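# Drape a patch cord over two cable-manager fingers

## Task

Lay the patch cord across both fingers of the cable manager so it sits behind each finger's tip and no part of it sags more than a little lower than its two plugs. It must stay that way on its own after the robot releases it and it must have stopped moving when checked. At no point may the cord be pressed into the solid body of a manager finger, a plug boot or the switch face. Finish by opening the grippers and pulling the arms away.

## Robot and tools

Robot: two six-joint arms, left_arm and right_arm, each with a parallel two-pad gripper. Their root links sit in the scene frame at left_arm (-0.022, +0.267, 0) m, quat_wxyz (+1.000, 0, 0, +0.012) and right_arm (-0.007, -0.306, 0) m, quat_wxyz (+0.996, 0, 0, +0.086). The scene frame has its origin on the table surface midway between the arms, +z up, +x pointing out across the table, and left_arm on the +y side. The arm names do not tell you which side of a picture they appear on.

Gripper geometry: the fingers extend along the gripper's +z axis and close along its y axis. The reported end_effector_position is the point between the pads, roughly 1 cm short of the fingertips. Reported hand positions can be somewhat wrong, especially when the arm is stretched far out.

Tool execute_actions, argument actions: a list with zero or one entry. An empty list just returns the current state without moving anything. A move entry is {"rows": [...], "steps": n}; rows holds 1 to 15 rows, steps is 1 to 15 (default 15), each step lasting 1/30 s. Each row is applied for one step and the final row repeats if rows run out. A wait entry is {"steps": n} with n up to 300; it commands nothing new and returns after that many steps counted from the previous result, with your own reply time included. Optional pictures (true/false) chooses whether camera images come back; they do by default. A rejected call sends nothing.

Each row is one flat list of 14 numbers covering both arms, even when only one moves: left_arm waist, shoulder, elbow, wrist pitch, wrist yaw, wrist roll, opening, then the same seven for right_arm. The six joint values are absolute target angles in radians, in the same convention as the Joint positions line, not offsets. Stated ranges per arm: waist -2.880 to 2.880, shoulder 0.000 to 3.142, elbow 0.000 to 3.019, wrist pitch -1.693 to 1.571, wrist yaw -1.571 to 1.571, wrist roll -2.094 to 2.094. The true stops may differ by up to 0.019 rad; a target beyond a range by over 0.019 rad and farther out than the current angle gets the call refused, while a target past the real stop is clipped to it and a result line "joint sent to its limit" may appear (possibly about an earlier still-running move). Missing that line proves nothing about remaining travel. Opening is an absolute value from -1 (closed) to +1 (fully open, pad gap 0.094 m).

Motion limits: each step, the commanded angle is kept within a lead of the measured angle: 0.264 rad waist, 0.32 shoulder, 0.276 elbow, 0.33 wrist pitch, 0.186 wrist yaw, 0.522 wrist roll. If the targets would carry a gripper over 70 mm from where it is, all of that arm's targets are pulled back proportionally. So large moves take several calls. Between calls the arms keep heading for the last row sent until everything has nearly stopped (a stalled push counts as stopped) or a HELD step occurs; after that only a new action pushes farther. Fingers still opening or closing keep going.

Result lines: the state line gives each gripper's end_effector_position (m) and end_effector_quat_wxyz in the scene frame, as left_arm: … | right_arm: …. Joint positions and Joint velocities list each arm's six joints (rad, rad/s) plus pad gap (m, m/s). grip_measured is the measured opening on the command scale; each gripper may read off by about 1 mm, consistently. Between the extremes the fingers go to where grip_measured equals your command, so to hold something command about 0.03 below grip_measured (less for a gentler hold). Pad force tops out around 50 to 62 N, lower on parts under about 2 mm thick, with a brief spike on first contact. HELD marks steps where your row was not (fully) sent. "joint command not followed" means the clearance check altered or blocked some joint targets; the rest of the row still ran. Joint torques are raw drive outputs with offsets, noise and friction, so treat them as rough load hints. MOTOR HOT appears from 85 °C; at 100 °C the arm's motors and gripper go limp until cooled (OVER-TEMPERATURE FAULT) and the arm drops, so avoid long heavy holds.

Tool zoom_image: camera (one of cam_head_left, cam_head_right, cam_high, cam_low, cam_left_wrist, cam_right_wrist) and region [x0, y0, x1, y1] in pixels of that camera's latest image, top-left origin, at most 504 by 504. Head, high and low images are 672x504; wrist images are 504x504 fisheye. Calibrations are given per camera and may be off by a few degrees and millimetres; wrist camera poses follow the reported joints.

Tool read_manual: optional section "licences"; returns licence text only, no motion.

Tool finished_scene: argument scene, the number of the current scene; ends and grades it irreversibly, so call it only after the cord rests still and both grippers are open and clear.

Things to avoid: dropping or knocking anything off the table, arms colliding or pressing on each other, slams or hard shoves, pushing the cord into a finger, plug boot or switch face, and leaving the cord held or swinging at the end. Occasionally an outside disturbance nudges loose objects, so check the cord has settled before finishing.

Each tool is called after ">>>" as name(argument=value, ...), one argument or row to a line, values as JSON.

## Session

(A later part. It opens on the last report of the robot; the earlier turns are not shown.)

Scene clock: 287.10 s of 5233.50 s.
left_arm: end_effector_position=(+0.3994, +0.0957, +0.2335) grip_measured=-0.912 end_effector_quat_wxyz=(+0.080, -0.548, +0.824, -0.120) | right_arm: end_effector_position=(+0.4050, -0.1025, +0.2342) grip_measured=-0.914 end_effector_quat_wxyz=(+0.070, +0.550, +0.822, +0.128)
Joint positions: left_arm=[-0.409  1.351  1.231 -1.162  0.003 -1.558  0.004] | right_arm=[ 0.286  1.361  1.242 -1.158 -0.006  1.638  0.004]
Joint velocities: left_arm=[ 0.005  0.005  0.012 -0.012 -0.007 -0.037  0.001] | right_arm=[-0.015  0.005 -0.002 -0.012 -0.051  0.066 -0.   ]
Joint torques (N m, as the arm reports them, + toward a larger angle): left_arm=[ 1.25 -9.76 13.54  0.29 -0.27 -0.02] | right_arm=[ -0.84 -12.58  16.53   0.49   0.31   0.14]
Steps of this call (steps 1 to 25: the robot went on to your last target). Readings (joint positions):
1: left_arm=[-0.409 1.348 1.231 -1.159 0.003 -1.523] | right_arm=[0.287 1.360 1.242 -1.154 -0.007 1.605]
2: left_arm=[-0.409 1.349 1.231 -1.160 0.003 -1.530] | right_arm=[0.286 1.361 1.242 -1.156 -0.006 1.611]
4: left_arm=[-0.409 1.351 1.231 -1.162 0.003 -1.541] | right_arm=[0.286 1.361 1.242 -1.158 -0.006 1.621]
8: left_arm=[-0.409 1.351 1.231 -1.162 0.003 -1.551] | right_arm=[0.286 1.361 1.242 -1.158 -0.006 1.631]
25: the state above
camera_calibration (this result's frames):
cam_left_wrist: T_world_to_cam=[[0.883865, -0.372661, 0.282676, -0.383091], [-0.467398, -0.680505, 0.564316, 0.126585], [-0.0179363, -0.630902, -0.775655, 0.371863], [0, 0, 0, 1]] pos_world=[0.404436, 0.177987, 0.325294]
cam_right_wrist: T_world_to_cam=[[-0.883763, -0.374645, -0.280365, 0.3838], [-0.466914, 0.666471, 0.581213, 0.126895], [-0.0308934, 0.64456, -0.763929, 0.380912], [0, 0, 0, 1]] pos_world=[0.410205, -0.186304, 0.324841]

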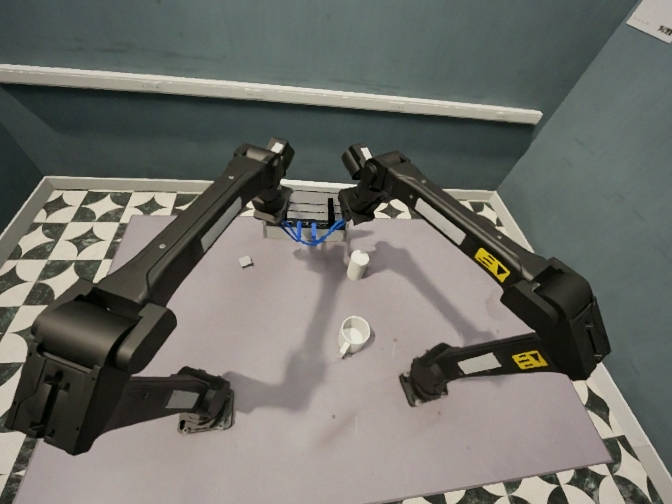

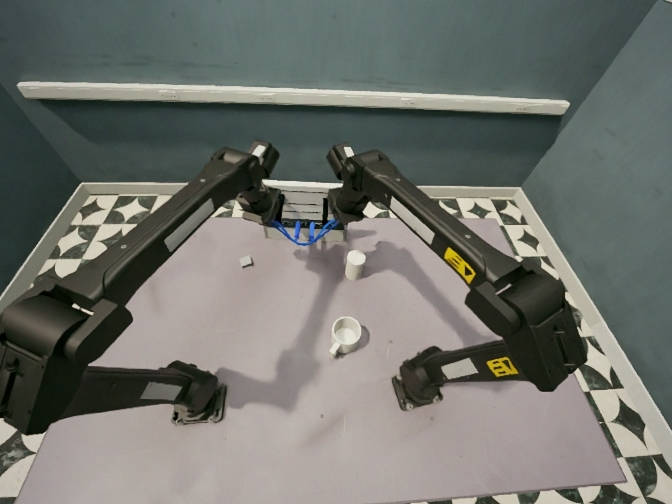

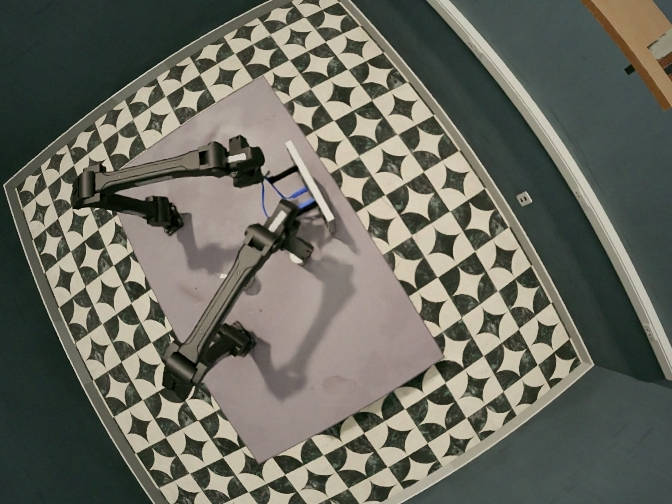

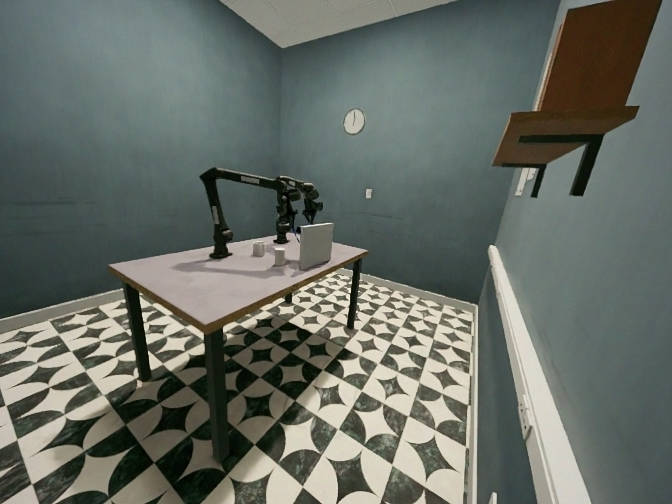

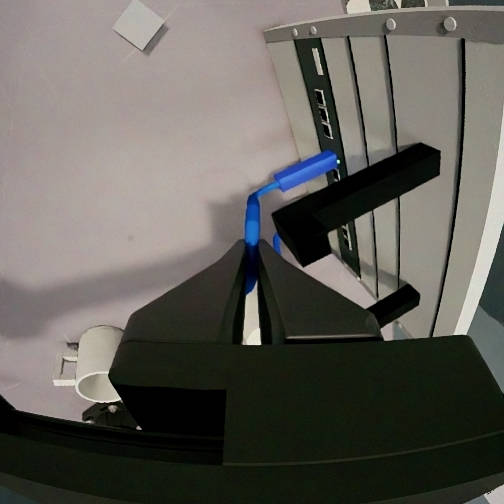

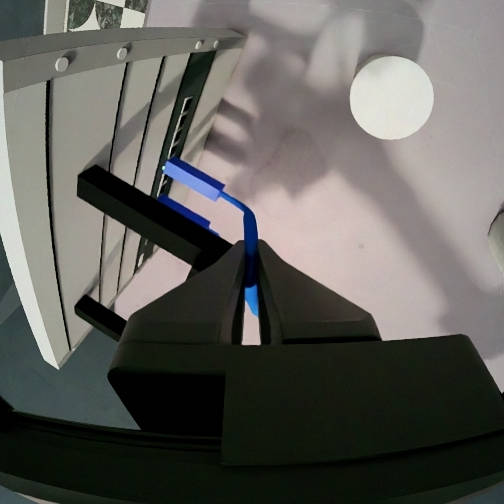

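>>> execute_actions(
  actions=[
    {"rows": [[-0.40,1.352,1.235,-1.16,0.02,-1.57,-0.94, 0.277,1.361,1.25,-1.155,-0.02,1.65,-0.94],[-0.393,1.352,1.233,-1.158,0.04,-1.578,-0.94, 0.27,1.361,1.248,-1.153,-0.04,1.657,-0.94],[-0.386,1.353,1.232,-1.156,0.06,-1.586,-0.94, 0.263,1.361,1.246,-1.151,-0.06,1.664,-0.94],[-0.379,1.353,1.231,-1.154,0.08,-1.594,-0.94, 0.256,1.361,1.244,-1.149,-0.08,1.671,-0.94],[-0.372,1.354,1.23,-1.152,0.10,-1.602,-0.94, 0.249,1.361,1.242,-1.147,-0.10,1.678,-0.94],[-0.365,1.354,1.229,-1.15,0.12,-1.61,-0.94, 0.242,1.361,1.24,-1.145,-0.12,1.685,-0.94],[-0.358,1.355,1.228,-1.148,0.14,-1.618,-0.94, 0.235,1.361,1.238,-1.143,-0.14,1.692,-0.94],[-0.351,1.355,1.227,-1.146,0.16,-1.626,-0.94, 0.228,1.361,1.236,-1.141,-0.16,1.699,-0.94],[-0.344,1.356,1.226,-1.144,0.18,-1.634,-0.94, 0.221,1.361,1.234,-1.139,-0.18,1.706,-0.94],[-0.337,1.356,1.225,-1.142,0.20,-1.642,-0.94, 0.214,1.361,1.232,-1.137,-0.20,1.713,-0.94],[-0.33,1.357,1.224,-1.14,0.22,-1.65,-0.94, 0.207,1.361,1.23,-1.135,-0.22,1.72,-0.94],[-0.323,1.357,1.223,-1.138,0.24,-1.658,-0.94, 0.2,1.361,1.228,-1.133,-0.24,1.727,-0.94],[-0.316,1.358,1.222,-1.136,0.26,-1.666,-0.94, 0.193,1.361,1.226,-1.131,-0.26,1.734,-0.94],[-0.309,1.358,1.221,-1.134,0.28,-1.674,-0.94, 0.186,1.361,1.224,-1.129,-0.28,1.741,-0.94],[-0.302,1.359,1.22,-1.132,0.30,-1.682,-0.94, 0.179,1.361,1.222,-1.127,-0.30,1.748,-0.94]], "steps": 15},
  ],
  pictures=false,
)

>>> execute_actions(
  actions=[
    {"rows": [[-0.295,1.36,1.219,-1.13,0.32,-1.69,-0.94, 0.171,1.361,1.221,-1.125,-0.32,1.755,-0.94],[-0.287,1.36,1.218,-1.128,0.34,-1.698,-0.94, 0.163,1.361,1.22,-1.123,-0.34,1.762,-0.94],[-0.279,1.361,1.217,-1.126,0.36,-1.706,-0.94, 0.155,1.361,1.219,-1.121,-0.36,1.769,-0.94],[-0.271,1.361,1.216,-1.124,0.38,-1.714,-0.94, 0.147,1.361,1.218,-1.119,-0.38,1.776,-0.94],[-0.263,1.362,1.215,-1.122,0.40,-1.722,-0.94, 0.139,1.361,1.217,-1.117,-0.40,1.783,-0.94],[-0.255,1.362,1.214,-1.12,0.42,-1.73,-0.94, 0.131,1.361,1.216,-1.115,-0.42,1.79,-0.94],[-0.247,1.363,1.213,-1.118,0.44,-1.738,-0.94, 0.123,1.361,1.215,-1.113,-0.44,1.797,-0.94],[-0.239,1.363,1.212,-1.116,0.46,-1.746,-0.94, 0.115,1.361,1.214,-1.111,-0.46,1.804,-0.94],[-0.231,1.364,1.211,-1.114,0.48,-1.754,-0.94, 0.107,1.361,1.213,-1.109,-0.48,1.811,-0.94],[-0.223,1.364,1.21,-1.112,0.50,-1.762,-0.94, 0.099,1.361,1.212,-1.107,-0.50,1.818,-0.94],[-0.215,1.365,1.208,-1.11,0.52,-1.77,-0.94, 0.091,1.361,1.211,-1.105,-0.52,1.825,-0.94],[-0.208,1.365,1.206,-1.108,0.54,-1.778,-0.94, 0.084,1.361,1.21,-1.103,-0.54,1.832,-0.94],[-0.201,1.366,1.204,-1.106,0.56,-1.786,-0.94, 0.077,1.361,1.21,-1.101,-0.56,1.839,-0.94],[-0.195,1.367,1.202,-1.104,0.58,-1.794,-0.94, 0.07,1.361,1.21,-1.1,-0.58,1.846,-0.94],[-0.19,1.368,1.2,-1.1,0.60,-1.8,-0.94, 0.064,1.361,1.21,-1.1,-0.60,1.85,-0.94]], "steps": 15},
  ],
  pictures=false,
)

>>> execute_actions(
  actions=[
    {"steps": 20},
  ],
)

Scene clock: 375.57 s of 5233.50 s.
left_arm: end_effector_position=(+0.3971, +0.0861, +0.2390) grip_measured=-0.912 end_effector_quat_wxyz=(-0.033, -0.591, +0.782, -0.198) | right_arm: end_effector_position=(+0.4016, -0.0969, +0.2374) grip_measured=-0.914 end_effector_quat_wxyz=(-0.047, +0.592, +0.781, +0.194)
Joint positions: left_arm=[-0.326  1.351  1.228 -1.154  0.282 -1.638  0.004] | right_arm=[ 0.198  1.361  1.233 -1.152 -0.283  1.708  0.004]
Joint velocities: left_arm=[ 0.2   -0.015 -0.061  0.051  0.476 -0.256  0.   ] | right_arm=[-0.21   0.005 -0.051  0.042 -0.476  0.198  0.   ]
Joint torques (N m, as the arm reports them, + toward a larger angle): left_arm=[  1.05 -10.26   9.3    1.27   0.06  -0.08] | right_arm=[ -0.06 -11.4   10.02   2.    -0.09   0.15]
Steps of this call (steps 1 to 15: the robot went on to your last target; steps 16 to 120: nothing new was sent; then 83.97 s passed at rest; steps 121 to 135: all 15 steps of this action). Readings (joint positions):
121: left_arm=[-0.409 1.351 1.231 -1.162 0.012 -1.558] | right_arm=[0.286 1.361 1.242 -1.158 -0.013 1.638]
122: left_arm=[-0.409 1.351 1.231 -1.162 0.027 -1.559] | right_arm=[0.285 1.361 1.242 -1.158 -0.028 1.639]
124: left_arm=[-0.407 1.351 1.231 -1.162 0.065 -1.566] | right_arm=[0.280 1.361 1.242 -1.158 -0.065 1.645]
128: left_arm=[-0.386 1.351 1.231 -1.162 0.143 -1.588] | right_arm=[0.253 1.361 1.242 -1.158 -0.144 1.664]
135: the state above

Scene clock: 376.07 s of 5233.50 s.
left_arm: end_effector_position=(+0.4011, +0.0891, +0.2456) grip_measured=-0.912 end_effector_quat_wxyz=(-0.157, -0.640, +0.701, -0.273) | right_arm: end_effector_position=(+0.4042, -0.0994, +0.2438) grip_measured=-0.914 end_effector_quat_wxyz=(-0.174, +0.635, +0.706, +0.261)
Joint positions: left_arm=[-0.215  1.363  1.204 -1.124  0.58  -1.757  0.004] | right_arm=[ 0.089  1.37   1.206 -1.123 -0.58   1.812  0.004]
Joint velocities: left_arm=[ 0.181  0.054 -0.081  0.066  0.403 -0.212 -0.001] | right_arm=[-0.21   0.054 -0.042  0.042 -0.52   0.139 -0.   ]
Joint torques (N m, as the arm reports them, + toward a larger angle): left_arm=[ 0.03 -9.59  9.31  1.43  0.29  0.02] | right_arm=[  0.23 -11.78  10.84   2.01  -0.45   0.23]
Steps of this call (steps 1 to 15: all 15 steps of this action). Readings (joint positions):
1: left_arm=[-0.320 1.351 1.226 -1.152 0.302 -1.646] | right_arm=[0.191 1.361 1.231 -1.151 -0.303 1.715]
2: left_arm=[-0.313 1.351 1.224 -1.151 0.322 -1.654] | right_arm=[0.184 1.361 1.228 -1.150 -0.323 1.722]
4: left_arm=[-0.300 1.352 1.221 -1.147 0.362 -1.670] | right_arm=[0.170 1.361 1.225 -1.146 -0.363 1.735]
8: left_arm=[-0.270 1.355 1.217 -1.139 0.442 -1.701] | right_arm=[0.138 1.361 1.220 -1.137 -0.442 1.763]
15: the state above

Scene clock: 376.73 s of 5233.50 s.
left_arm: end_effector_position=(+0.4032, +0.0926, +0.2438) grip_measured=-0.912 end_effector_quat_wxyz=(+0.167, +0.654, -0.685, +0.274) | right_arm: end_effector_position=(+0.4067, -0.1031, +0.2421) grip_measured=-0.914 end_effector_quat_wxyz=(-0.184, +0.648, +0.692, +0.261)
Joint positions: left_arm=[-0.202  1.367  1.2   -1.118  0.596 -1.789  0.004] | right_arm=[ 0.075  1.376  1.205 -1.121 -0.595  1.838  0.004]
Joint velocities: left_arm=[-0.005 -0.005  0.012 -0.012  0.022 -0.037 -0.   ] | right_arm=[ 0.005 -0.015 -0.017 -0.017  0.007  0.007 -0.001]
Joint torques (N m, as the arm reports them, + toward a larger angle): left_arm=[  0.63 -10.03   9.36   1.47   0.35  -0.03] | right_arm=[ -0.63 -12.47  10.66   2.07  -0.55   0.18]
Steps of this call (steps 1 to 20: the robot went on to your last target). Readings (joint positions):
1: left_arm=[-0.210 1.365 1.202 -1.122 0.589 -1.763] | right_arm=[0.083 1.372 1.206 -1.122 -0.588 1.817]
2: left_arm=[-0.206 1.366 1.200 -1.121 0.592 -1.769] | right_arm=[0.079 1.374 1.205 -1.122 -0.591 1.821]
4: left_arm=[-0.202 1.367 1.200 -1.120 0.594 -1.776] | right_arm=[0.075 1.375 1.205 -1.121 -0.594 1.828]
8: left_arm=[-0.202 1.367 1.200 -1.118 0.596 -1.784] | right_arm=[0.075 1.376 1.205 -1.121 -0.595 1.834]
20: the state above
camera_calibration (this result's frames):
cam_left_wrist: T_world_to_cam=[[0.987721, 0.00243766, 0.156206, -0.436248], [-0.148234, -0.301072, 0.94201, -0.135443], [0.0493255, -0.953598, -0.297014, 0.264076], [0, 0, 0, 1]] pos_world=[0.397788, 0.212108, 0.274168]
cam_right_wrist: T_world_to_cam=[[-0.991558, -0.0396389, -0.123456, 0.427635], [-0.129659, 0.295513, 0.946499, -0.140356], [-0.00103542, 0.954516, -0.298158, 0.294391], [0, 0, 0, 1]] pos_world=[0.406131, -0.222573, 0.273416]

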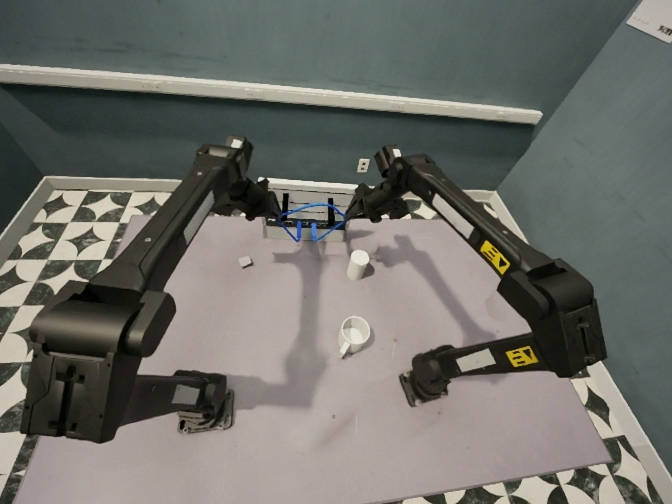

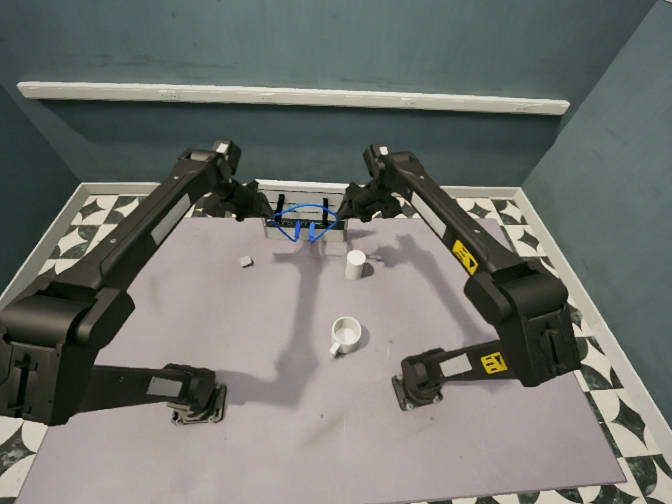

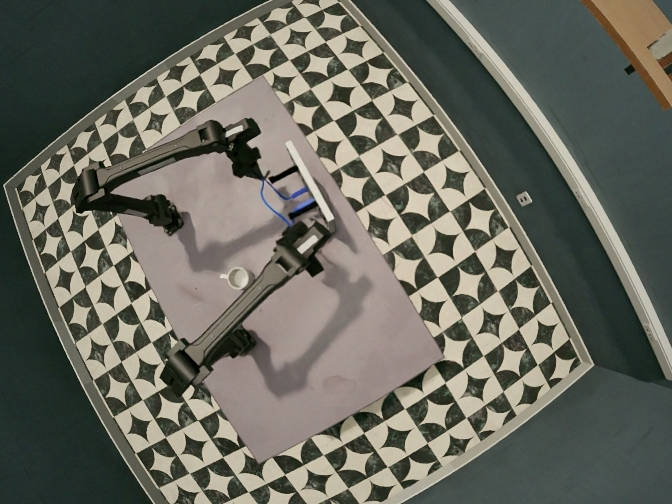

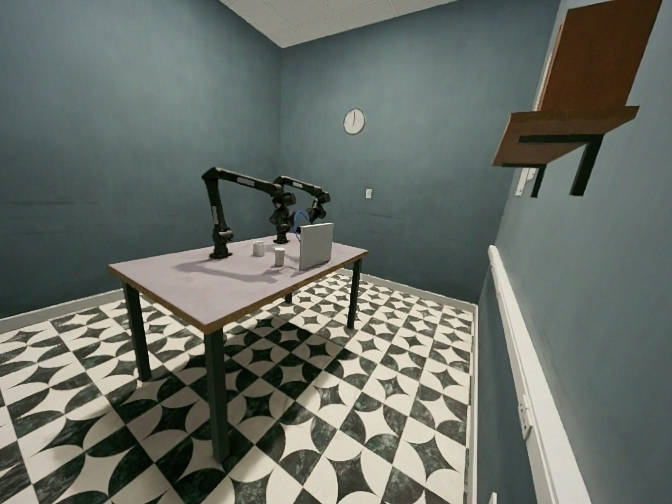

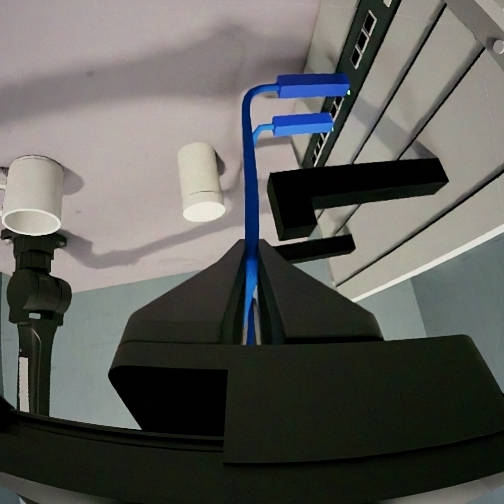

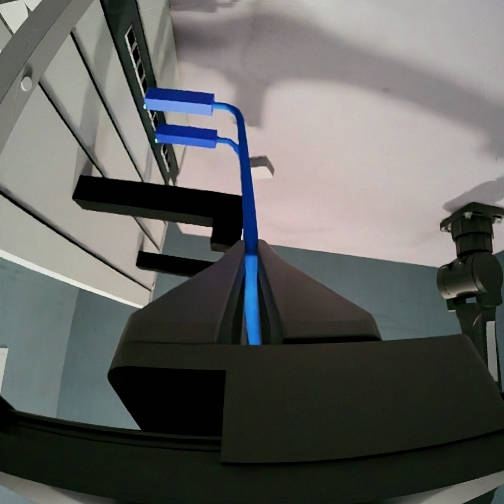

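>>> execute_actions(
  actions=[
    {"rows": [[-0.185,1.372,1.2,-1.1,0.6,-1.78,-0.94, 0.06,1.38,1.205,-1.1,-0.6,1.83,-0.94],[-0.175,1.378,1.2,-1.09,0.6,-1.77,-0.94, 0.05,1.386,1.205,-1.09,-0.6,1.82,-0.94],[-0.165,1.384,1.2,-1.085,0.6,-1.76,-0.94, 0.04,1.392,1.205,-1.085,-0.6,1.81,-0.94],[-0.155,1.39,1.2,-1.08,0.6,-1.75,-0.94, 0.03,1.398,1.205,-1.08,-0.6,1.80,-0.94],[-0.145,1.398,1.2,-1.075,0.6,-1.75,-0.94, 0.02,1.405,1.205,-1.075,-0.6,1.80,-0.94]], "steps": 15},
  ],
  pictures=false,
)

>>> execute_actions(
  actions=[
    {"steps": 10},
  ],
)

Scene clock: 396.23 s of 5233.50 s.
left_arm: end_effector_position=(+0.4191, +0.1119, +0.2331) grip_measured=-0.912 end_effector_quat_wxyz=(+0.158, +0.661, -0.678, +0.279) | right_arm: end_effector_position=(+0.4244, -0.1221, +0.2292) grip_measured=-0.914 end_effector_quat_wxyz=(-0.178, +0.657, +0.683, +0.264)
Joint positions: left_arm=[-0.154  1.396  1.2   -1.094  0.598 -1.762  0.004] | right_arm=[ 0.024  1.409  1.205 -1.098 -0.598  1.812  0.004]
Joint velocities: left_arm=[-0.015 -0.005  0.012 -0.007 -0.022  0.022 -0.001] | right_arm=[-0.015 -0.005 -0.012  0.002 -0.081 -0.051  0.   ]
Joint torques (N m, as the arm reports them, + toward a larger angle): left_arm=[  0.21 -10.41   9.41   1.62   0.29   0.11] | right_arm=[ -0.37 -12.88  10.17   1.97  -0.43  -0.03]
Steps of this call (steps 1 to 15: the robot went on to your last target; steps 16 to 90: nothing new was sent; then 16.00 s passed at rest; steps 91 to 105: all 15 steps of this action). Readings (joint positions):
91: left_arm=[-0.202 1.367 1.200 -1.118 0.596 -1.789] | right_arm=[0.075 1.377 1.205 -1.121 -0.595 1.838]
92: left_arm=[-0.201 1.368 1.200 -1.117 0.596 -1.787] | right_arm=[0.074 1.378 1.205 -1.119 -0.596 1.837]
94: left_arm=[-0.196 1.371 1.200 -1.109 0.597 -1.780] | right_arm=[0.067 1.384 1.205 -1.111 -0.597 1.830]
98: left_arm=[-0.166 1.388 1.200 -1.096 0.597 -1.768] | right_arm=[0.035 1.401 1.205 -1.099 -0.598 1.818]
105: the state above

Scene clock: 396.57 s of 5233.50 s.
left_arm: end_effector_position=(+0.4191, +0.1119, +0.2331) grip_measured=-0.912 end_effector_quat_wxyz=(+0.158, +0.661, -0.678, +0.279) | right_arm: end_effector_position=(+0.4244, -0.1220, +0.2292) grip_measured=-0.914 end_effector_quat_wxyz=(-0.178, +0.657, +0.683, +0.265)
Joint positions: left_arm=[-0.154  1.396  1.2   -1.094  0.598 -1.761  0.004] | right_arm=[ 0.024  1.409  1.205 -1.098 -0.599  1.81   0.004]
Joint velocities: left_arm=[-0.005 -0.005  0.002 -0.002  0.022  0.007  0.001] | right_arm=[-0.005 -0.015 -0.002  0.007  0.022 -0.051 -0.   ]
Joint torques (N m, as the arm reports them, + toward a larger angle): left_arm=[ -0.01 -10.69   9.51   1.49   0.29   0.08] | right_arm=[ -0.07 -13.25  10.23   1.89  -0.33  -0.02]
Steps of this call (steps 1 to 10: the robot went on to your last target). Readings (joint positions):
1: left_arm=[-0.154 1.396 1.200 -1.094 0.598 -1.762] | right_arm=[0.024 1.409 1.205 -1.098 -0.598 1.812]
2: left_arm=[-0.154 1.396 1.200 -1.094 0.598 -1.762] | right_arm=[0.024 1.409 1.205 -1.098 -0.598 1.811]
4: left_arm=[-0.154 1.396 1.200 -1.094 0.598 -1.761] | right_arm=[0.024 1.409 1.205 -1.098 -0.599 1.811]
8: left_arm=[-0.154 1.396 1.200 -1.094 0.598 -1.761] | right_arm=[0.024 1.409 1.205 -1.098 -0.599 1.810]
10: the state above
camera_calibration (this result's frames):
cam_left_wrist: T_world_to_cam=[[0.985397, 0.0270581, 0.168106, -0.454887], [-0.151808, -0.307505, 0.939359, -0.114361], [0.0771107, -0.951162, -0.298907, 0.267051], [0, 0, 0, 1]] pos_world=[0.410291, 0.231151, 0.263719]
cam_right_wrist: T_world_to_cam=[[-0.991575, -0.0125794, -0.128925, 0.447417], [-0.126732, 0.300228, 0.945411, -0.120735], [0.0268142, 0.953785, -0.299292, 0.297014], [0, 0, 0, 1]] pos_world=[0.420382, -0.241412, 0.260722]

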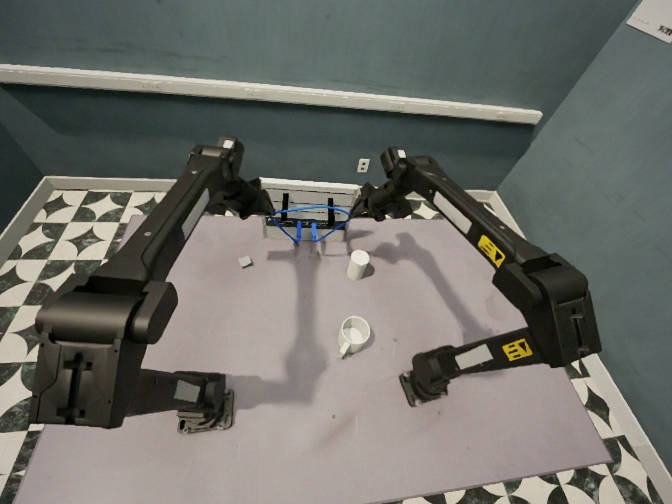

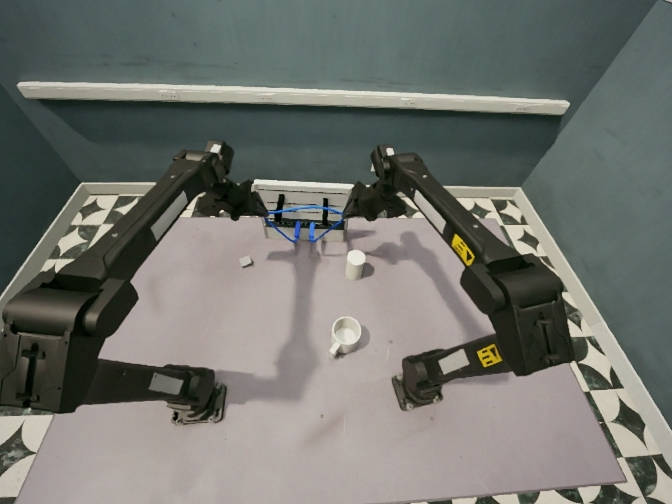

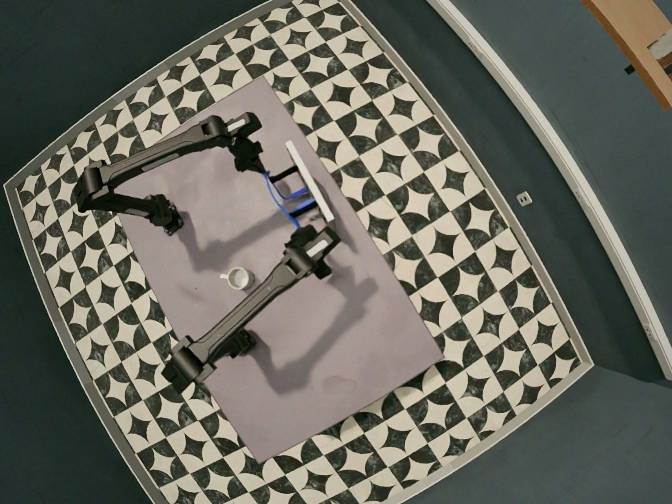

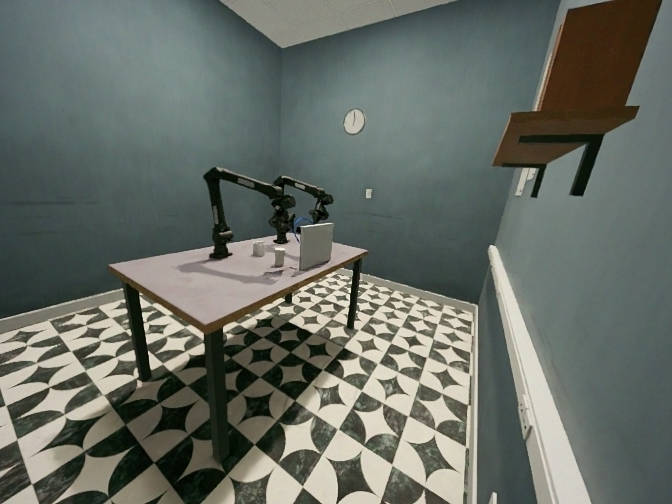

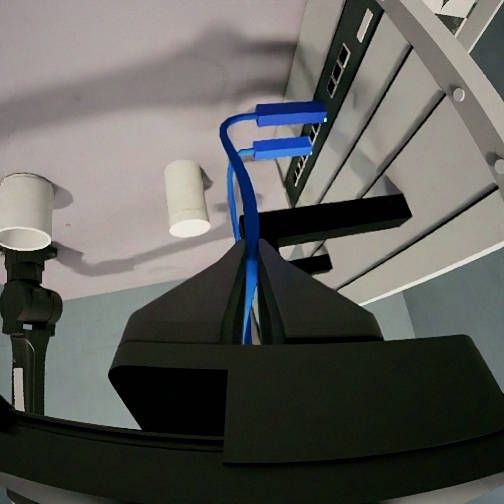

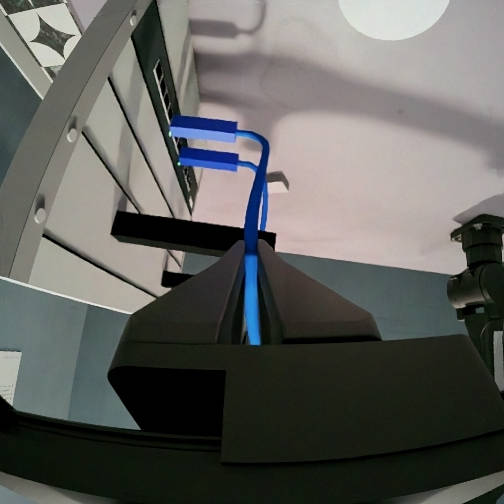

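>>> zoom_image(
  camera="cam_head_left",
  region=[250, 170, 370, 250],
)

>>> zoom_image(
  camera="cam_low",
  region=[260, 190, 350, 270],
)

Region (250, 170, 370, 250) of cam_head_left's 672x504 image, scaled by 4.200, with more detail than that image has.

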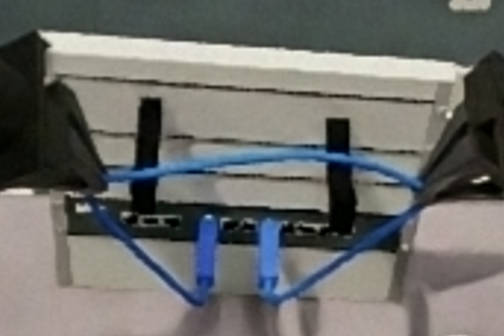

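Region (260, 190, 350, 270) of cam_low's 672x504 image, scaled by 5.600, with more detail than that image has.

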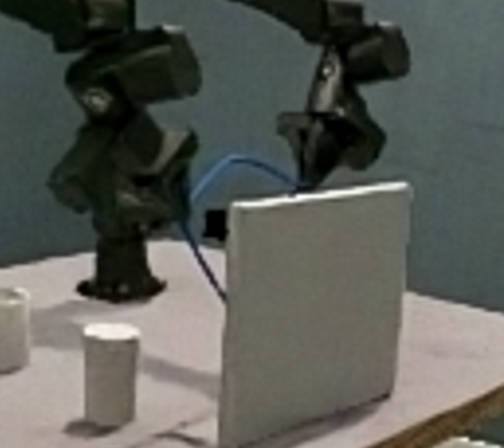

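>>> execute_actions(
  actions=[
    {"rows": [[-0.15,1.40,1.225,-1.085,0.6,-1.75,-0.94, 0.02,1.41,1.24,-1.09,-0.6,1.80,-0.94],[-0.149,1.405,1.24,-1.085,0.6,-1.75,-0.94, 0.019,1.415,1.255,-1.09,-0.6,1.80,-0.94],[-0.148,1.412,1.25,-1.085,0.6,-1.75,-0.94, 0.018,1.42,1.265,-1.09,-0.6,1.80,-0.94],[-0.147,1.422,1.26,-1.085,0.6,-1.75,-0.94, 0.017,1.428,1.275,-1.09,-0.6,1.80,-0.94],[-0.146,1.432,1.27,-1.085,0.6,-1.75,-0.94, 0.016,1.436,1.285,-1.09,-0.6,1.80,-0.94],[-0.145,1.442,1.28,-1.085,0.6,-1.75,-0.94, 0.014,1.444,1.295,-1.09,-0.6,1.80,-0.94],[-0.144,1.452,1.29,-1.085,0.6,-1.75,-0.94, 0.012,1.452,1.305,-1.09,-0.6,1.80,-0.94],[-0.143,1.462,1.30,-1.085,0.6,-1.75,-0.94, 0.01,1.46,1.315,-1.09,-0.6,1.80,-0.94],[-0.142,1.472,1.31,-1.085,0.6,-1.75,-0.94, 0.008,1.468,1.325,-1.09,-0.6,1.80,-0.94],[-0.141,1.482,1.32,-1.085,0.6,-1.75,-0.94, 0.006,1.476,1.335,-1.09,-0.6,1.80,-0.94],[-0.14,1.492,1.33,-1.085,0.6,-1.75,-0.94, 0.004,1.484,1.345,-1.09,-0.6,1.80,-0.94],[-0.138,1.502,1.34,-1.085,0.6,-1.75,-0.94, 0.002,1.492,1.355,-1.09,-0.6,1.80,-0.94],[-0.136,1.512,1.35,-1.085,0.6,-1.75,-0.94, 0.0,1.50,1.365,-1.09,-0.6,1.80,-0.94],[-0.134,1.522,1.355,-1.085,0.6,-1.75,-0.94, -0.002,1.508,1.365,-1.09,-0.6,1.80,-0.94],[-0.132,1.53,1.36,-1.085,0.6,-1.75,-0.94, -0.004,1.515,1.365,-1.09,-0.6,1.80,-0.94]], "steps": 15},
  ],
  pictures=false,
)

>>> execute_actions(
  actions=[
    {"steps": 20},
  ],
)

Scene clock: 433.40 s of 5233.50 s.
left_arm: end_effector_position=(+0.4571, +0.1076, +0.2258) grip_measured=-0.912 end_effector_quat_wxyz=(+0.161, +0.663, -0.677, +0.275) | right_arm: end_effector_position=(+0.4578, -0.1219, +0.2257) grip_measured=-0.914 end_effector_quat_wxyz=(-0.177, +0.662, +0.679, +0.264)
Joint positions: left_arm=[-0.152  1.504  1.296 -1.094  0.598 -1.761  0.004] | right_arm=[ 0.011  1.494  1.286 -1.098 -0.599  1.81   0.004]
Joint velocities: left_arm=[ 0.034  0.249  0.227  0.007 -0.037  0.007 -0.001] | right_arm=[-0.054  0.2    0.178 -0.002 -0.037  0.022 -0.   ]
Joint torques (N m, as the arm reports them, + toward a larger angle): left_arm=[  0.86 -11.39  13.28   1.29   0.29   0.13] | right_arm=[ -0.95 -12.94  16.39   1.42  -0.34  -0.03]
Steps of this call (steps 1 to 15: the robot went on to your last target; steps 16 to 90: nothing new was sent; then 33.33 s passed at rest; steps 91 to 105: all 15 steps of this action). Readings (joint positions):
91: left_arm=[-0.154 1.396 1.200 -1.094 0.598 -1.761] | right_arm=[0.024 1.409 1.205 -1.098 -0.599 1.810]
92: left_arm=[-0.154 1.396 1.200 -1.094 0.598 -1.761] | right_arm=[0.024 1.409 1.205 -1.098 -0.599 1.810]
94: left_arm=[-0.154 1.398 1.200 -1.094 0.598 -1.761] | right_arm=[0.024 1.411 1.205 -1.098 -0.599 1.810]
98: left_arm=[-0.154 1.426 1.224 -1.094 0.598 -1.761] | right_arm=[0.024 1.430 1.215 -1.098 -0.599 1.810]
105: the state above

Scene clock: 434.07 s of 5233.50 s.
left_arm: end_effector_position=(+0.4630, +0.1101, +0.2204) grip_measured=-0.912 end_effector_quat_wxyz=(+0.163, +0.667, -0.675, +0.272) | right_arm: end_effector_position=(+0.4619, -0.1238, +0.2193) grip_measured=-0.914 end_effector_quat_wxyz=(-0.180, +0.665, +0.676, +0.260)
Joint positions: left_arm=[-0.146  1.525  1.306 -1.094  0.598 -1.761  0.004] | right_arm=[ 0.006  1.513  1.291 -1.098 -0.599  1.81   0.004]
Joint velocities: left_arm=[ 0.005 -0.005 -0.002  0.007  0.007  0.007  0.001] | right_arm=[ 0.005 -0.005 -0.007  0.007  0.037  0.007  0.   ]
Joint torques (N m, as the arm reports them, + toward a larger angle): left_arm=[  1.11 -11.92  13.5    1.05   0.29   0.13] | right_arm=[ -0.11 -13.13  16.7    1.46  -0.31  -0.09]
Steps of this call (steps 1 to 20: the robot went on to your last target). Readings (joint positions):
1: left_arm=[-0.152 1.512 1.302 -1.094 0.598 -1.761] | right_arm=[0.010 1.501 1.290 -1.098 -0.599 1.810]
2: left_arm=[-0.151 1.518 1.306 -1.094 0.598 -1.761] | right_arm=[0.008 1.505 1.291 -1.098 -0.599 1.810]
4: left_arm=[-0.148 1.523 1.306 -1.094 0.598 -1.761] | right_arm=[0.006 1.511 1.291 -1.098 -0.599 1.810]
8: left_arm=[-0.146 1.525 1.306 -1.094 0.598 -1.761] | right_arm=[0.006 1.513 1.291 -1.098 -0.599 1.810]
20: the state above
camera_calibration (this result's frames):
cam_left_wrist: T_world_to_cam=[[0.988562, 0.0341596, 0.146896, -0.493566], [-0.129159, -0.311136, 0.941548, -0.106912], [0.0778676, -0.949751, -0.303165, 0.258534], [0, 0, 0, 1]] pos_world=[0.453981, 0.229138, 0.251544]
cam_right_wrist: T_world_to_cam=[[-0.993585, 0.00460418, -0.112991, 0.482918], [-0.1062, 0.305317, 0.94631, -0.115143], [0.038855, 0.95224, -0.30287, 0.289768], [0, 0, 0, 1]] pos_world=[0.456333, -0.242997, 0.251288]

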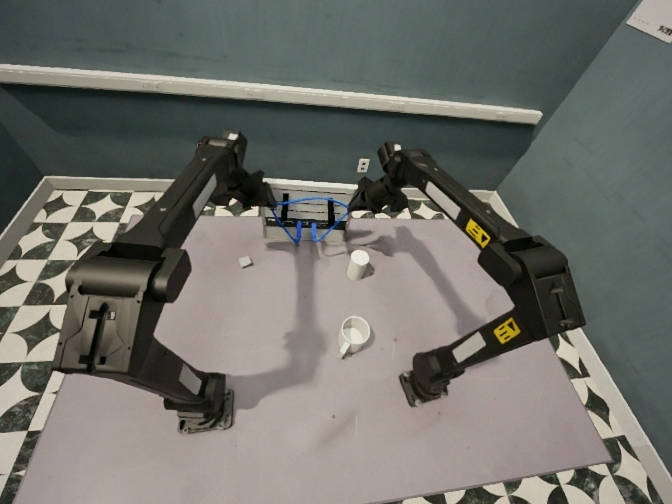

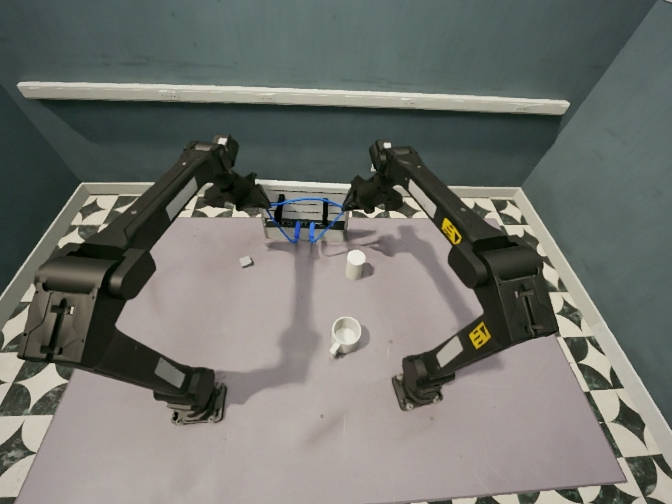

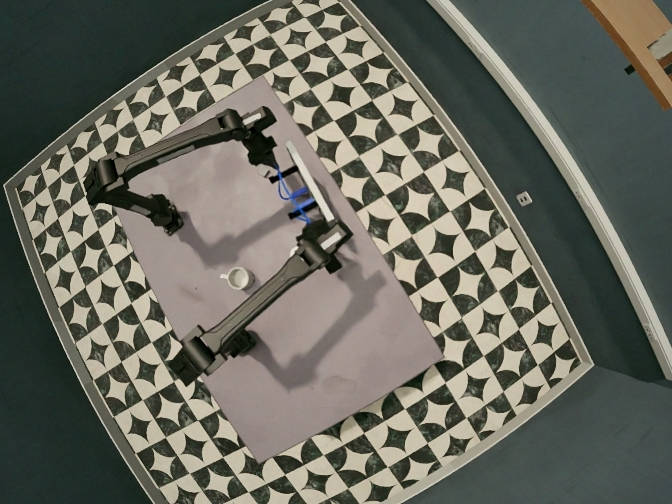

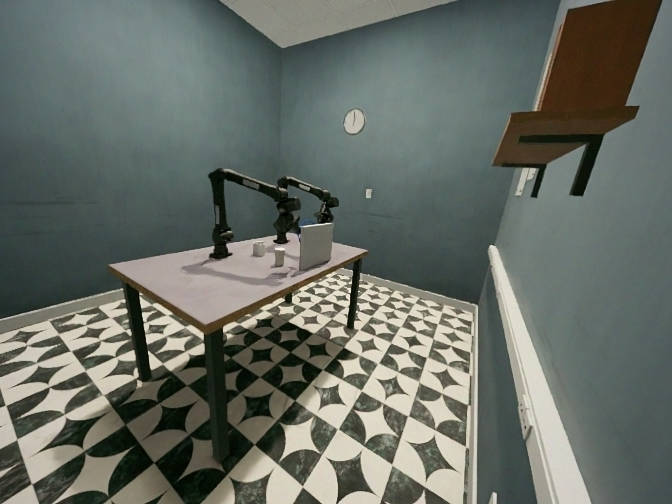

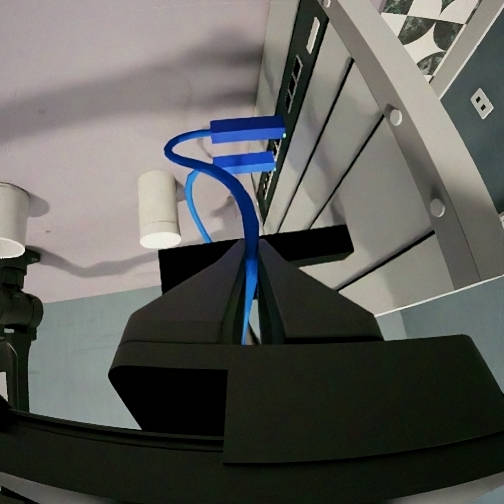

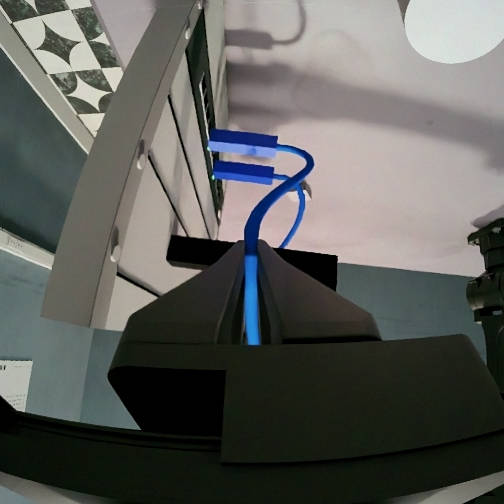

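>>> execute_actions(
  actions=[
    {"rows": [[-0.146,1.535,1.306,-1.085,0.6,-1.75,-0.94, 0.006,1.523,1.291,-1.09,-0.6,1.80,-0.94],[-0.146,1.545,1.306,-1.085,0.6,-1.75,-0.94, 0.006,1.533,1.291,-1.09,-0.6,1.80,-0.94],[-0.146,1.555,1.306,-1.085,0.6,-1.75,-0.94, 0.006,1.543,1.291,-1.09,-0.6,1.80,-0.94],[-0.146,1.565,1.306,-1.085,0.6,-1.75,-0.94, 0.006,1.553,1.291,-1.09,-0.6,1.80,-0.94]], "steps": 15},
  ],
  pictures=false,
)

>>> execute_actions(
  actions=[
    {"rows": [[-0.146,1.565,1.306,-1.085,0.6,-1.75,-0.4, 0.006,1.553,1.291,-1.09,-0.6,1.80,-0.4]], "steps": 15},
  ],
  pictures=false,
)

>>> execute_actions(
  actions=[
    {"rows": [[-0.12,1.565,1.306,-1.085,0.6,-1.75,-0.4, -0.02,1.553,1.291,-1.09,-0.6,1.80,-0.4],[-0.09,1.565,1.306,-1.085,0.6,-1.75,-0.4, -0.05,1.553,1.291,-1.09,-0.6,1.80,-0.4],[-0.06,1.56,1.31,-1.085,0.6,-1.75,-0.4, -0.08,1.55,1.3,-1.09,-0.6,1.80,-0.4],[-0.02,1.55,1.32,-1.085,0.6,-1.75,-0.4, -0.12,1.54,1.31,-1.09,-0.6,1.80,-0.4],[0.02,1.53,1.32,-1.085,0.6,-1.75,-0.4, -0.16,1.52,1.31,-1.09,-0.6,1.80,-0.4],[0.06,1.50,1.32,-1.085,0.6,-1.75,-0.4, -0.2,1.49,1.31,-1.09,-0.6,1.80,-0.4],[0.1,1.46,1.32,-1.085,0.6,-1.75,-0.4, -0.24,1.45,1.31,-1.09,-0.6,1.80,-0.4]], "steps": 15},
  ],
  pictures=false,
)

>>> execute_actions(
  actions=[
    {"steps": 45},
  ],
)

>>> zoom_image(
  camera="cam_head_left",
  region=[250, 170, 370, 270],
)

Scene clock: 454.63 s of 5233.50 s.
left_arm: end_effector_position=(+0.4655, +0.1098, +0.2057) grip_measured=-0.912 end_effector_quat_wxyz=(+0.172, +0.671, -0.673, +0.260) | right_arm: end_effector_position=(+0.4646, -0.1233, +0.2035) grip_measured=-0.914 end_effector_quat_wxyz=(-0.189, +0.670, +0.674, +0.247)
Joint positions: left_arm=[-0.146  1.555  1.306 -1.094  0.598 -1.761  0.004] | right_arm=[ 0.006  1.546  1.291 -1.098 -0.599  1.81   0.004]
Joint velocities: left_arm=[-0.005  0.005 -0.007  0.007  0.037 -0.007 -0.   ] | right_arm=[ 0.005 -0.005 -0.012  0.002 -0.051 -0.037  0.   ]
Joint torques (N m, as the arm reports them, + toward a larger angle): left_arm=[  0.1  -12.18   9.23   1.18   0.27   0.14] | right_arm=[  0.07 -13.76   9.85   1.3   -0.36  -0.02]
Steps of this call (steps 1 to 15: the robot went on to your last target; steps 16 to 90: nothing new was sent; then 17.07 s passed at rest; steps 91 to 105: all 15 steps of this action). Readings (joint positions):
91: left_arm=[-0.146 1.525 1.306 -1.094 0.598 -1.761] | right_arm=[0.006 1.513 1.291 -1.098 -0.599 1.810]
92: left_arm=[-0.146 1.525 1.306 -1.094 0.598 -1.761] | right_arm=[0.006 1.513 1.291 -1.098 -0.599 1.810]
94: left_arm=[-0.146 1.529 1.306 -1.094 0.598 -1.761] | right_arm=[0.006 1.517 1.291 -1.098 -0.599 1.810]
98: left_arm=[-0.146 1.547 1.306 -1.094 0.598 -1.761] | right_arm=[0.006 1.536 1.291 -1.098 -0.599 1.810]
105: the state above

Scene clock: 455.13 s of 5233.50 s.
left_arm: end_effector_position=(+0.4655, +0.1098, +0.2057) grip_measured=-0.402 end_effector_quat_wxyz=(+0.172, +0.671, -0.673, +0.260) | right_arm: end_effector_position=(+0.4646, -0.1233, +0.2035) grip_measured=-0.402 end_effector_quat_wxyz=(-0.189, +0.670, +0.674, +0.247)
Joint positions: left_arm=[-0.146  1.555  1.306 -1.094  0.598 -1.76   0.028] | right_arm=[ 0.006  1.546  1.291 -1.098 -0.599  1.81   0.028]
Joint velocities: left_arm=[-0.005 -0.005 -0.007  0.002 -0.007  0.037  0.   ] | right_arm=[-0.005 -0.015 -0.007 -0.007  0.066 -0.051 -0.   ]
Joint torques (N m, as the arm reports them, + toward a larger angle): left_arm=[ -0.17 -11.71   9.22   1.02   0.29   0.13] | right_arm=[  0.44 -13.63   9.88   1.37  -0.35  -0.03]
Steps of this call (steps 1 to 15: all 15 steps of this action). Readings (joint positions):
1: left_arm=[-0.146 1.555 1.306 -1.094 0.598 -1.760] | right_arm=[0.006 1.546 1.291 -1.098 -0.599 1.810]
2: left_arm=[-0.146 1.555 1.306 -1.094 0.598 -1.760] | right_arm=[0.006 1.546 1.291 -1.098 -0.599 1.810]
4: left_arm=[-0.146 1.555 1.306 -1.094 0.598 -1.760] | right_arm=[0.006 1.546 1.291 -1.098 -0.599 1.810]
8: left_arm=[-0.146 1.555 1.306 -1.094 0.598 -1.760] | right_arm=[0.006 1.546 1.291 -1.098 -0.599 1.810]
15: the state above

Scene clock: 455.63 s of 5233.50 s.
left_arm: end_effector_position=(+0.4794, +0.2489, +0.2569) grip_measured=-0.402 end_effector_quat_wxyz=(+0.098, +0.743, -0.581, +0.317) | right_arm: end_effector_position=(+0.4890, -0.2623, +0.2439) grip_measured=-0.402 end_effector_quat_wxyz=(-0.123, +0.747, +0.580, +0.300)
Joint positions: left_arm=[ 0.134  1.448  1.306 -1.094  0.599 -1.76   0.028] | right_arm=[-0.278  1.46   1.291 -1.098 -0.597  1.81   0.028]
Joint velocities: left_arm=[-0.142 -0.19  -0.007 -0.002  0.007 -0.007 -0.001] | right_arm=[ 0.2   -0.22  -0.017  0.007 -0.037  0.007 -0.   ]
Joint torques (N m, as the arm reports them, + toward a larger angle): left_arm=[-2.6  -9.36 10.6   1.15  0.24  0.13] | right_arm=[  2.87 -11.89  12.     1.52  -0.46  -0.01]
Steps of this call (steps 1 to 15: all 15 steps of this action). Readings (joint positions):
1: left_arm=[-0.145 1.555 1.306 -1.094 0.598 -1.760] | right_arm=[0.005 1.546 1.291 -1.098 -0.599 1.810]
2: left_arm=[-0.142 1.555 1.306 -1.094 0.598 -1.760] | right_arm=[0.000 1.546 1.291 -1.098 -0.600 1.810]
4: left_arm=[-0.120 1.555 1.306 -1.094 0.601 -1.760] | right_arm=[-0.026 1.546 1.291 -1.098 -0.601 1.810]
8: left_arm=[-0.002 1.536 1.306 -1.094 0.601 -1.760] | right_arm=[-0.158 1.536 1.291 -1.098 -0.602 1.810]
15: the state above

Scene clock: 457.13 s of 5233.50 s.
left_arm: end_effector_position=(+0.4785, +0.2355, +0.2578) grip_measured=-0.402 end_effector_quat_wxyz=(+0.101, +0.735, -0.591, +0.316) | right_arm: end_effector_position=(+0.4854, -0.2416, +0.2494) grip_measured=-0.402 end_effector_quat_wxyz=(-0.127, +0.733, +0.596, +0.302)
Joint positions: left_arm=[ 0.108  1.446  1.306 -1.094  0.599 -1.76   0.028] | right_arm=[-0.237  1.449  1.291 -1.098 -0.599  1.81   0.028]
Joint velocities: left_arm=[ 0.005  0.015  0.002 -0.002 -0.037  0.081 -0.   ] | right_arm=[-0.005 -0.005  0.002 -0.002 -0.081  0.037 -0.   ]
Joint torques (N m, as the arm reports them, + toward a larger angle): left_arm=[ -0.93 -10.43  10.56   1.16   0.25   0.13] | right_arm=[  0.74 -12.74  12.14   1.5   -0.37  -0.02]
Steps of this call (steps 1 to 30: the robot went on to your last target; steps 31 to 45: nothing new was sent). Readings (joint positions):
1: left_arm=[0.130 1.444 1.306 -1.094 0.599 -1.760] | right_arm=[-0.271 1.454 1.291 -1.098 -0.597 1.810]
2: left_arm=[0.125 1.443 1.306 -1.094 0.599 -1.760] | right_arm=[-0.262 1.450 1.291 -1.098 -0.598 1.810]
4: left_arm=[0.115 1.444 1.306 -1.094 0.599 -1.760] | right_arm=[-0.246 1.449 1.291 -1.098 -0.599 1.810]
8: left_arm=[0.108 1.446 1.306 -1.094 0.599 -1.760] | right_arm=[-0.237 1.449 1.291 -1.098 -0.599 1.810]
45: the state above
All arms were judged still, so your last target was given up. Only a new action makes them travel on or press farther. Fingers that are still opening or closing keep moving.
camera_calibration (this result's frames):
cam_left_wrist: T_world_to_cam=[[0.934042, 0.278828, 0.223206, -0.569832], [-0.120484, -0.342329, 0.931823, -0.0953893], [0.336228, -0.897255, -0.286155, 0.24742], [0, 0, 0, 1]] pos_world=[0.437564, 0.348229, 0.286876]
cam_right_wrist: T_world_to_cam=[[-0.954064, 0.24294, -0.175335, 0.564089], [-0.0899895, 0.325835, 0.941134, -0.106745], [0.285769, 0.91368, -0.289006, 0.277504], [0, 0, 0, 1]] pos_world=[0.449269, -0.355808, 0.279567]

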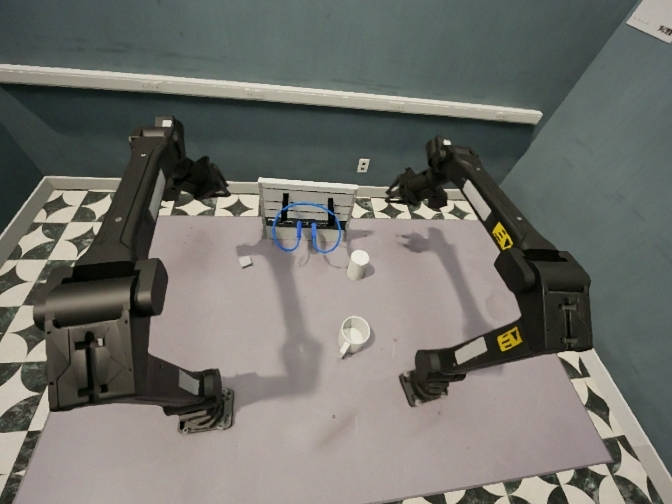

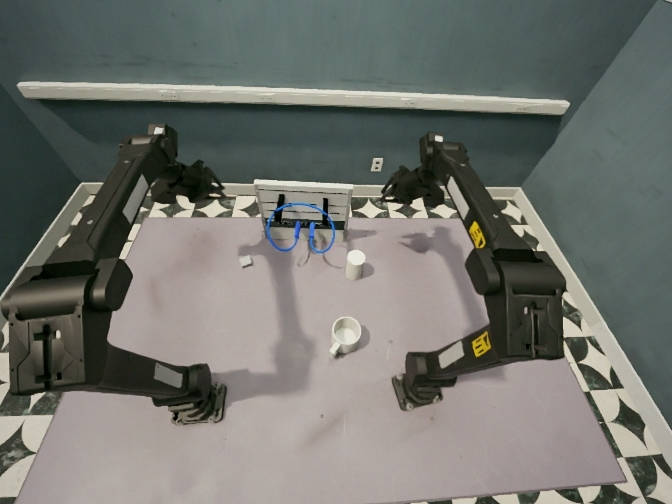

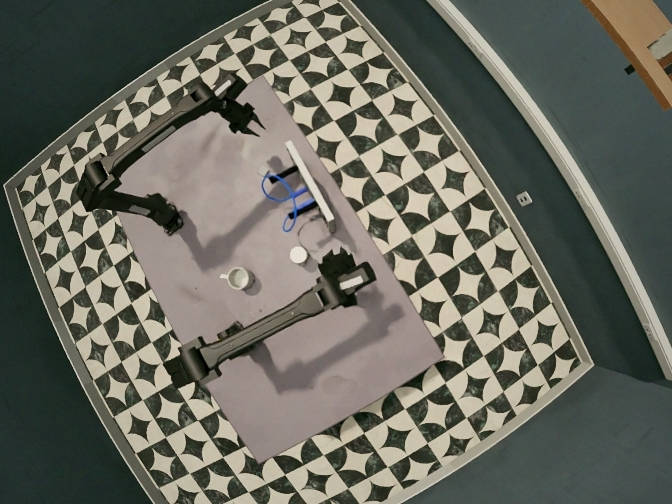

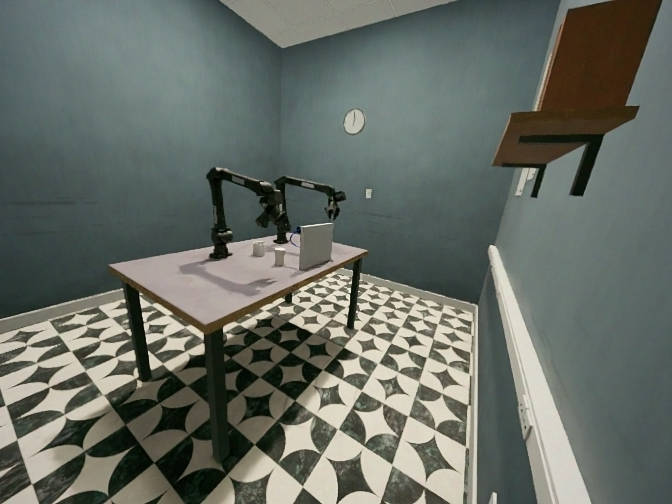

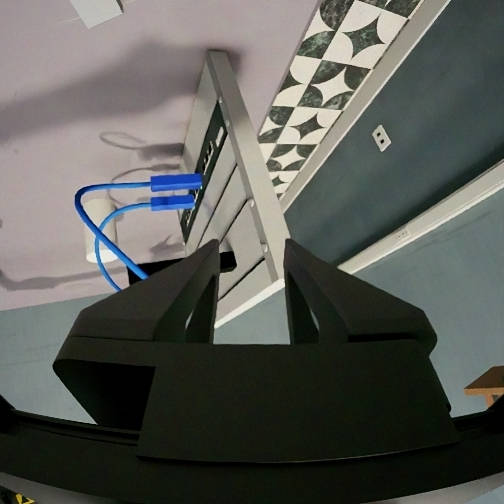

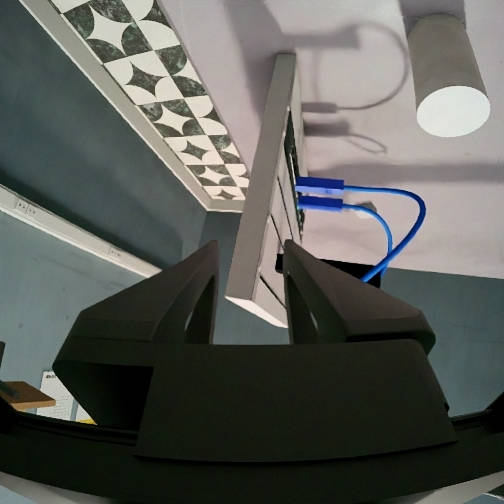

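Region (250, 170, 370, 270) of cam_head_left's 672x504 image, scaled by 4.200, with more detail than that image has.

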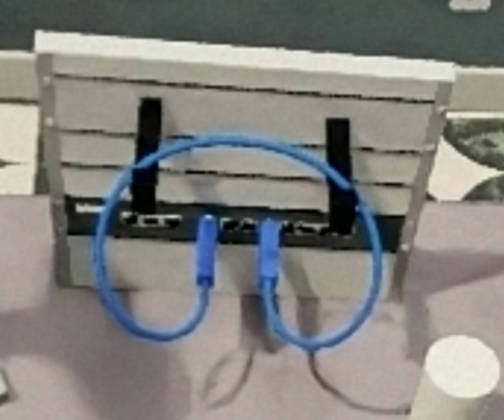

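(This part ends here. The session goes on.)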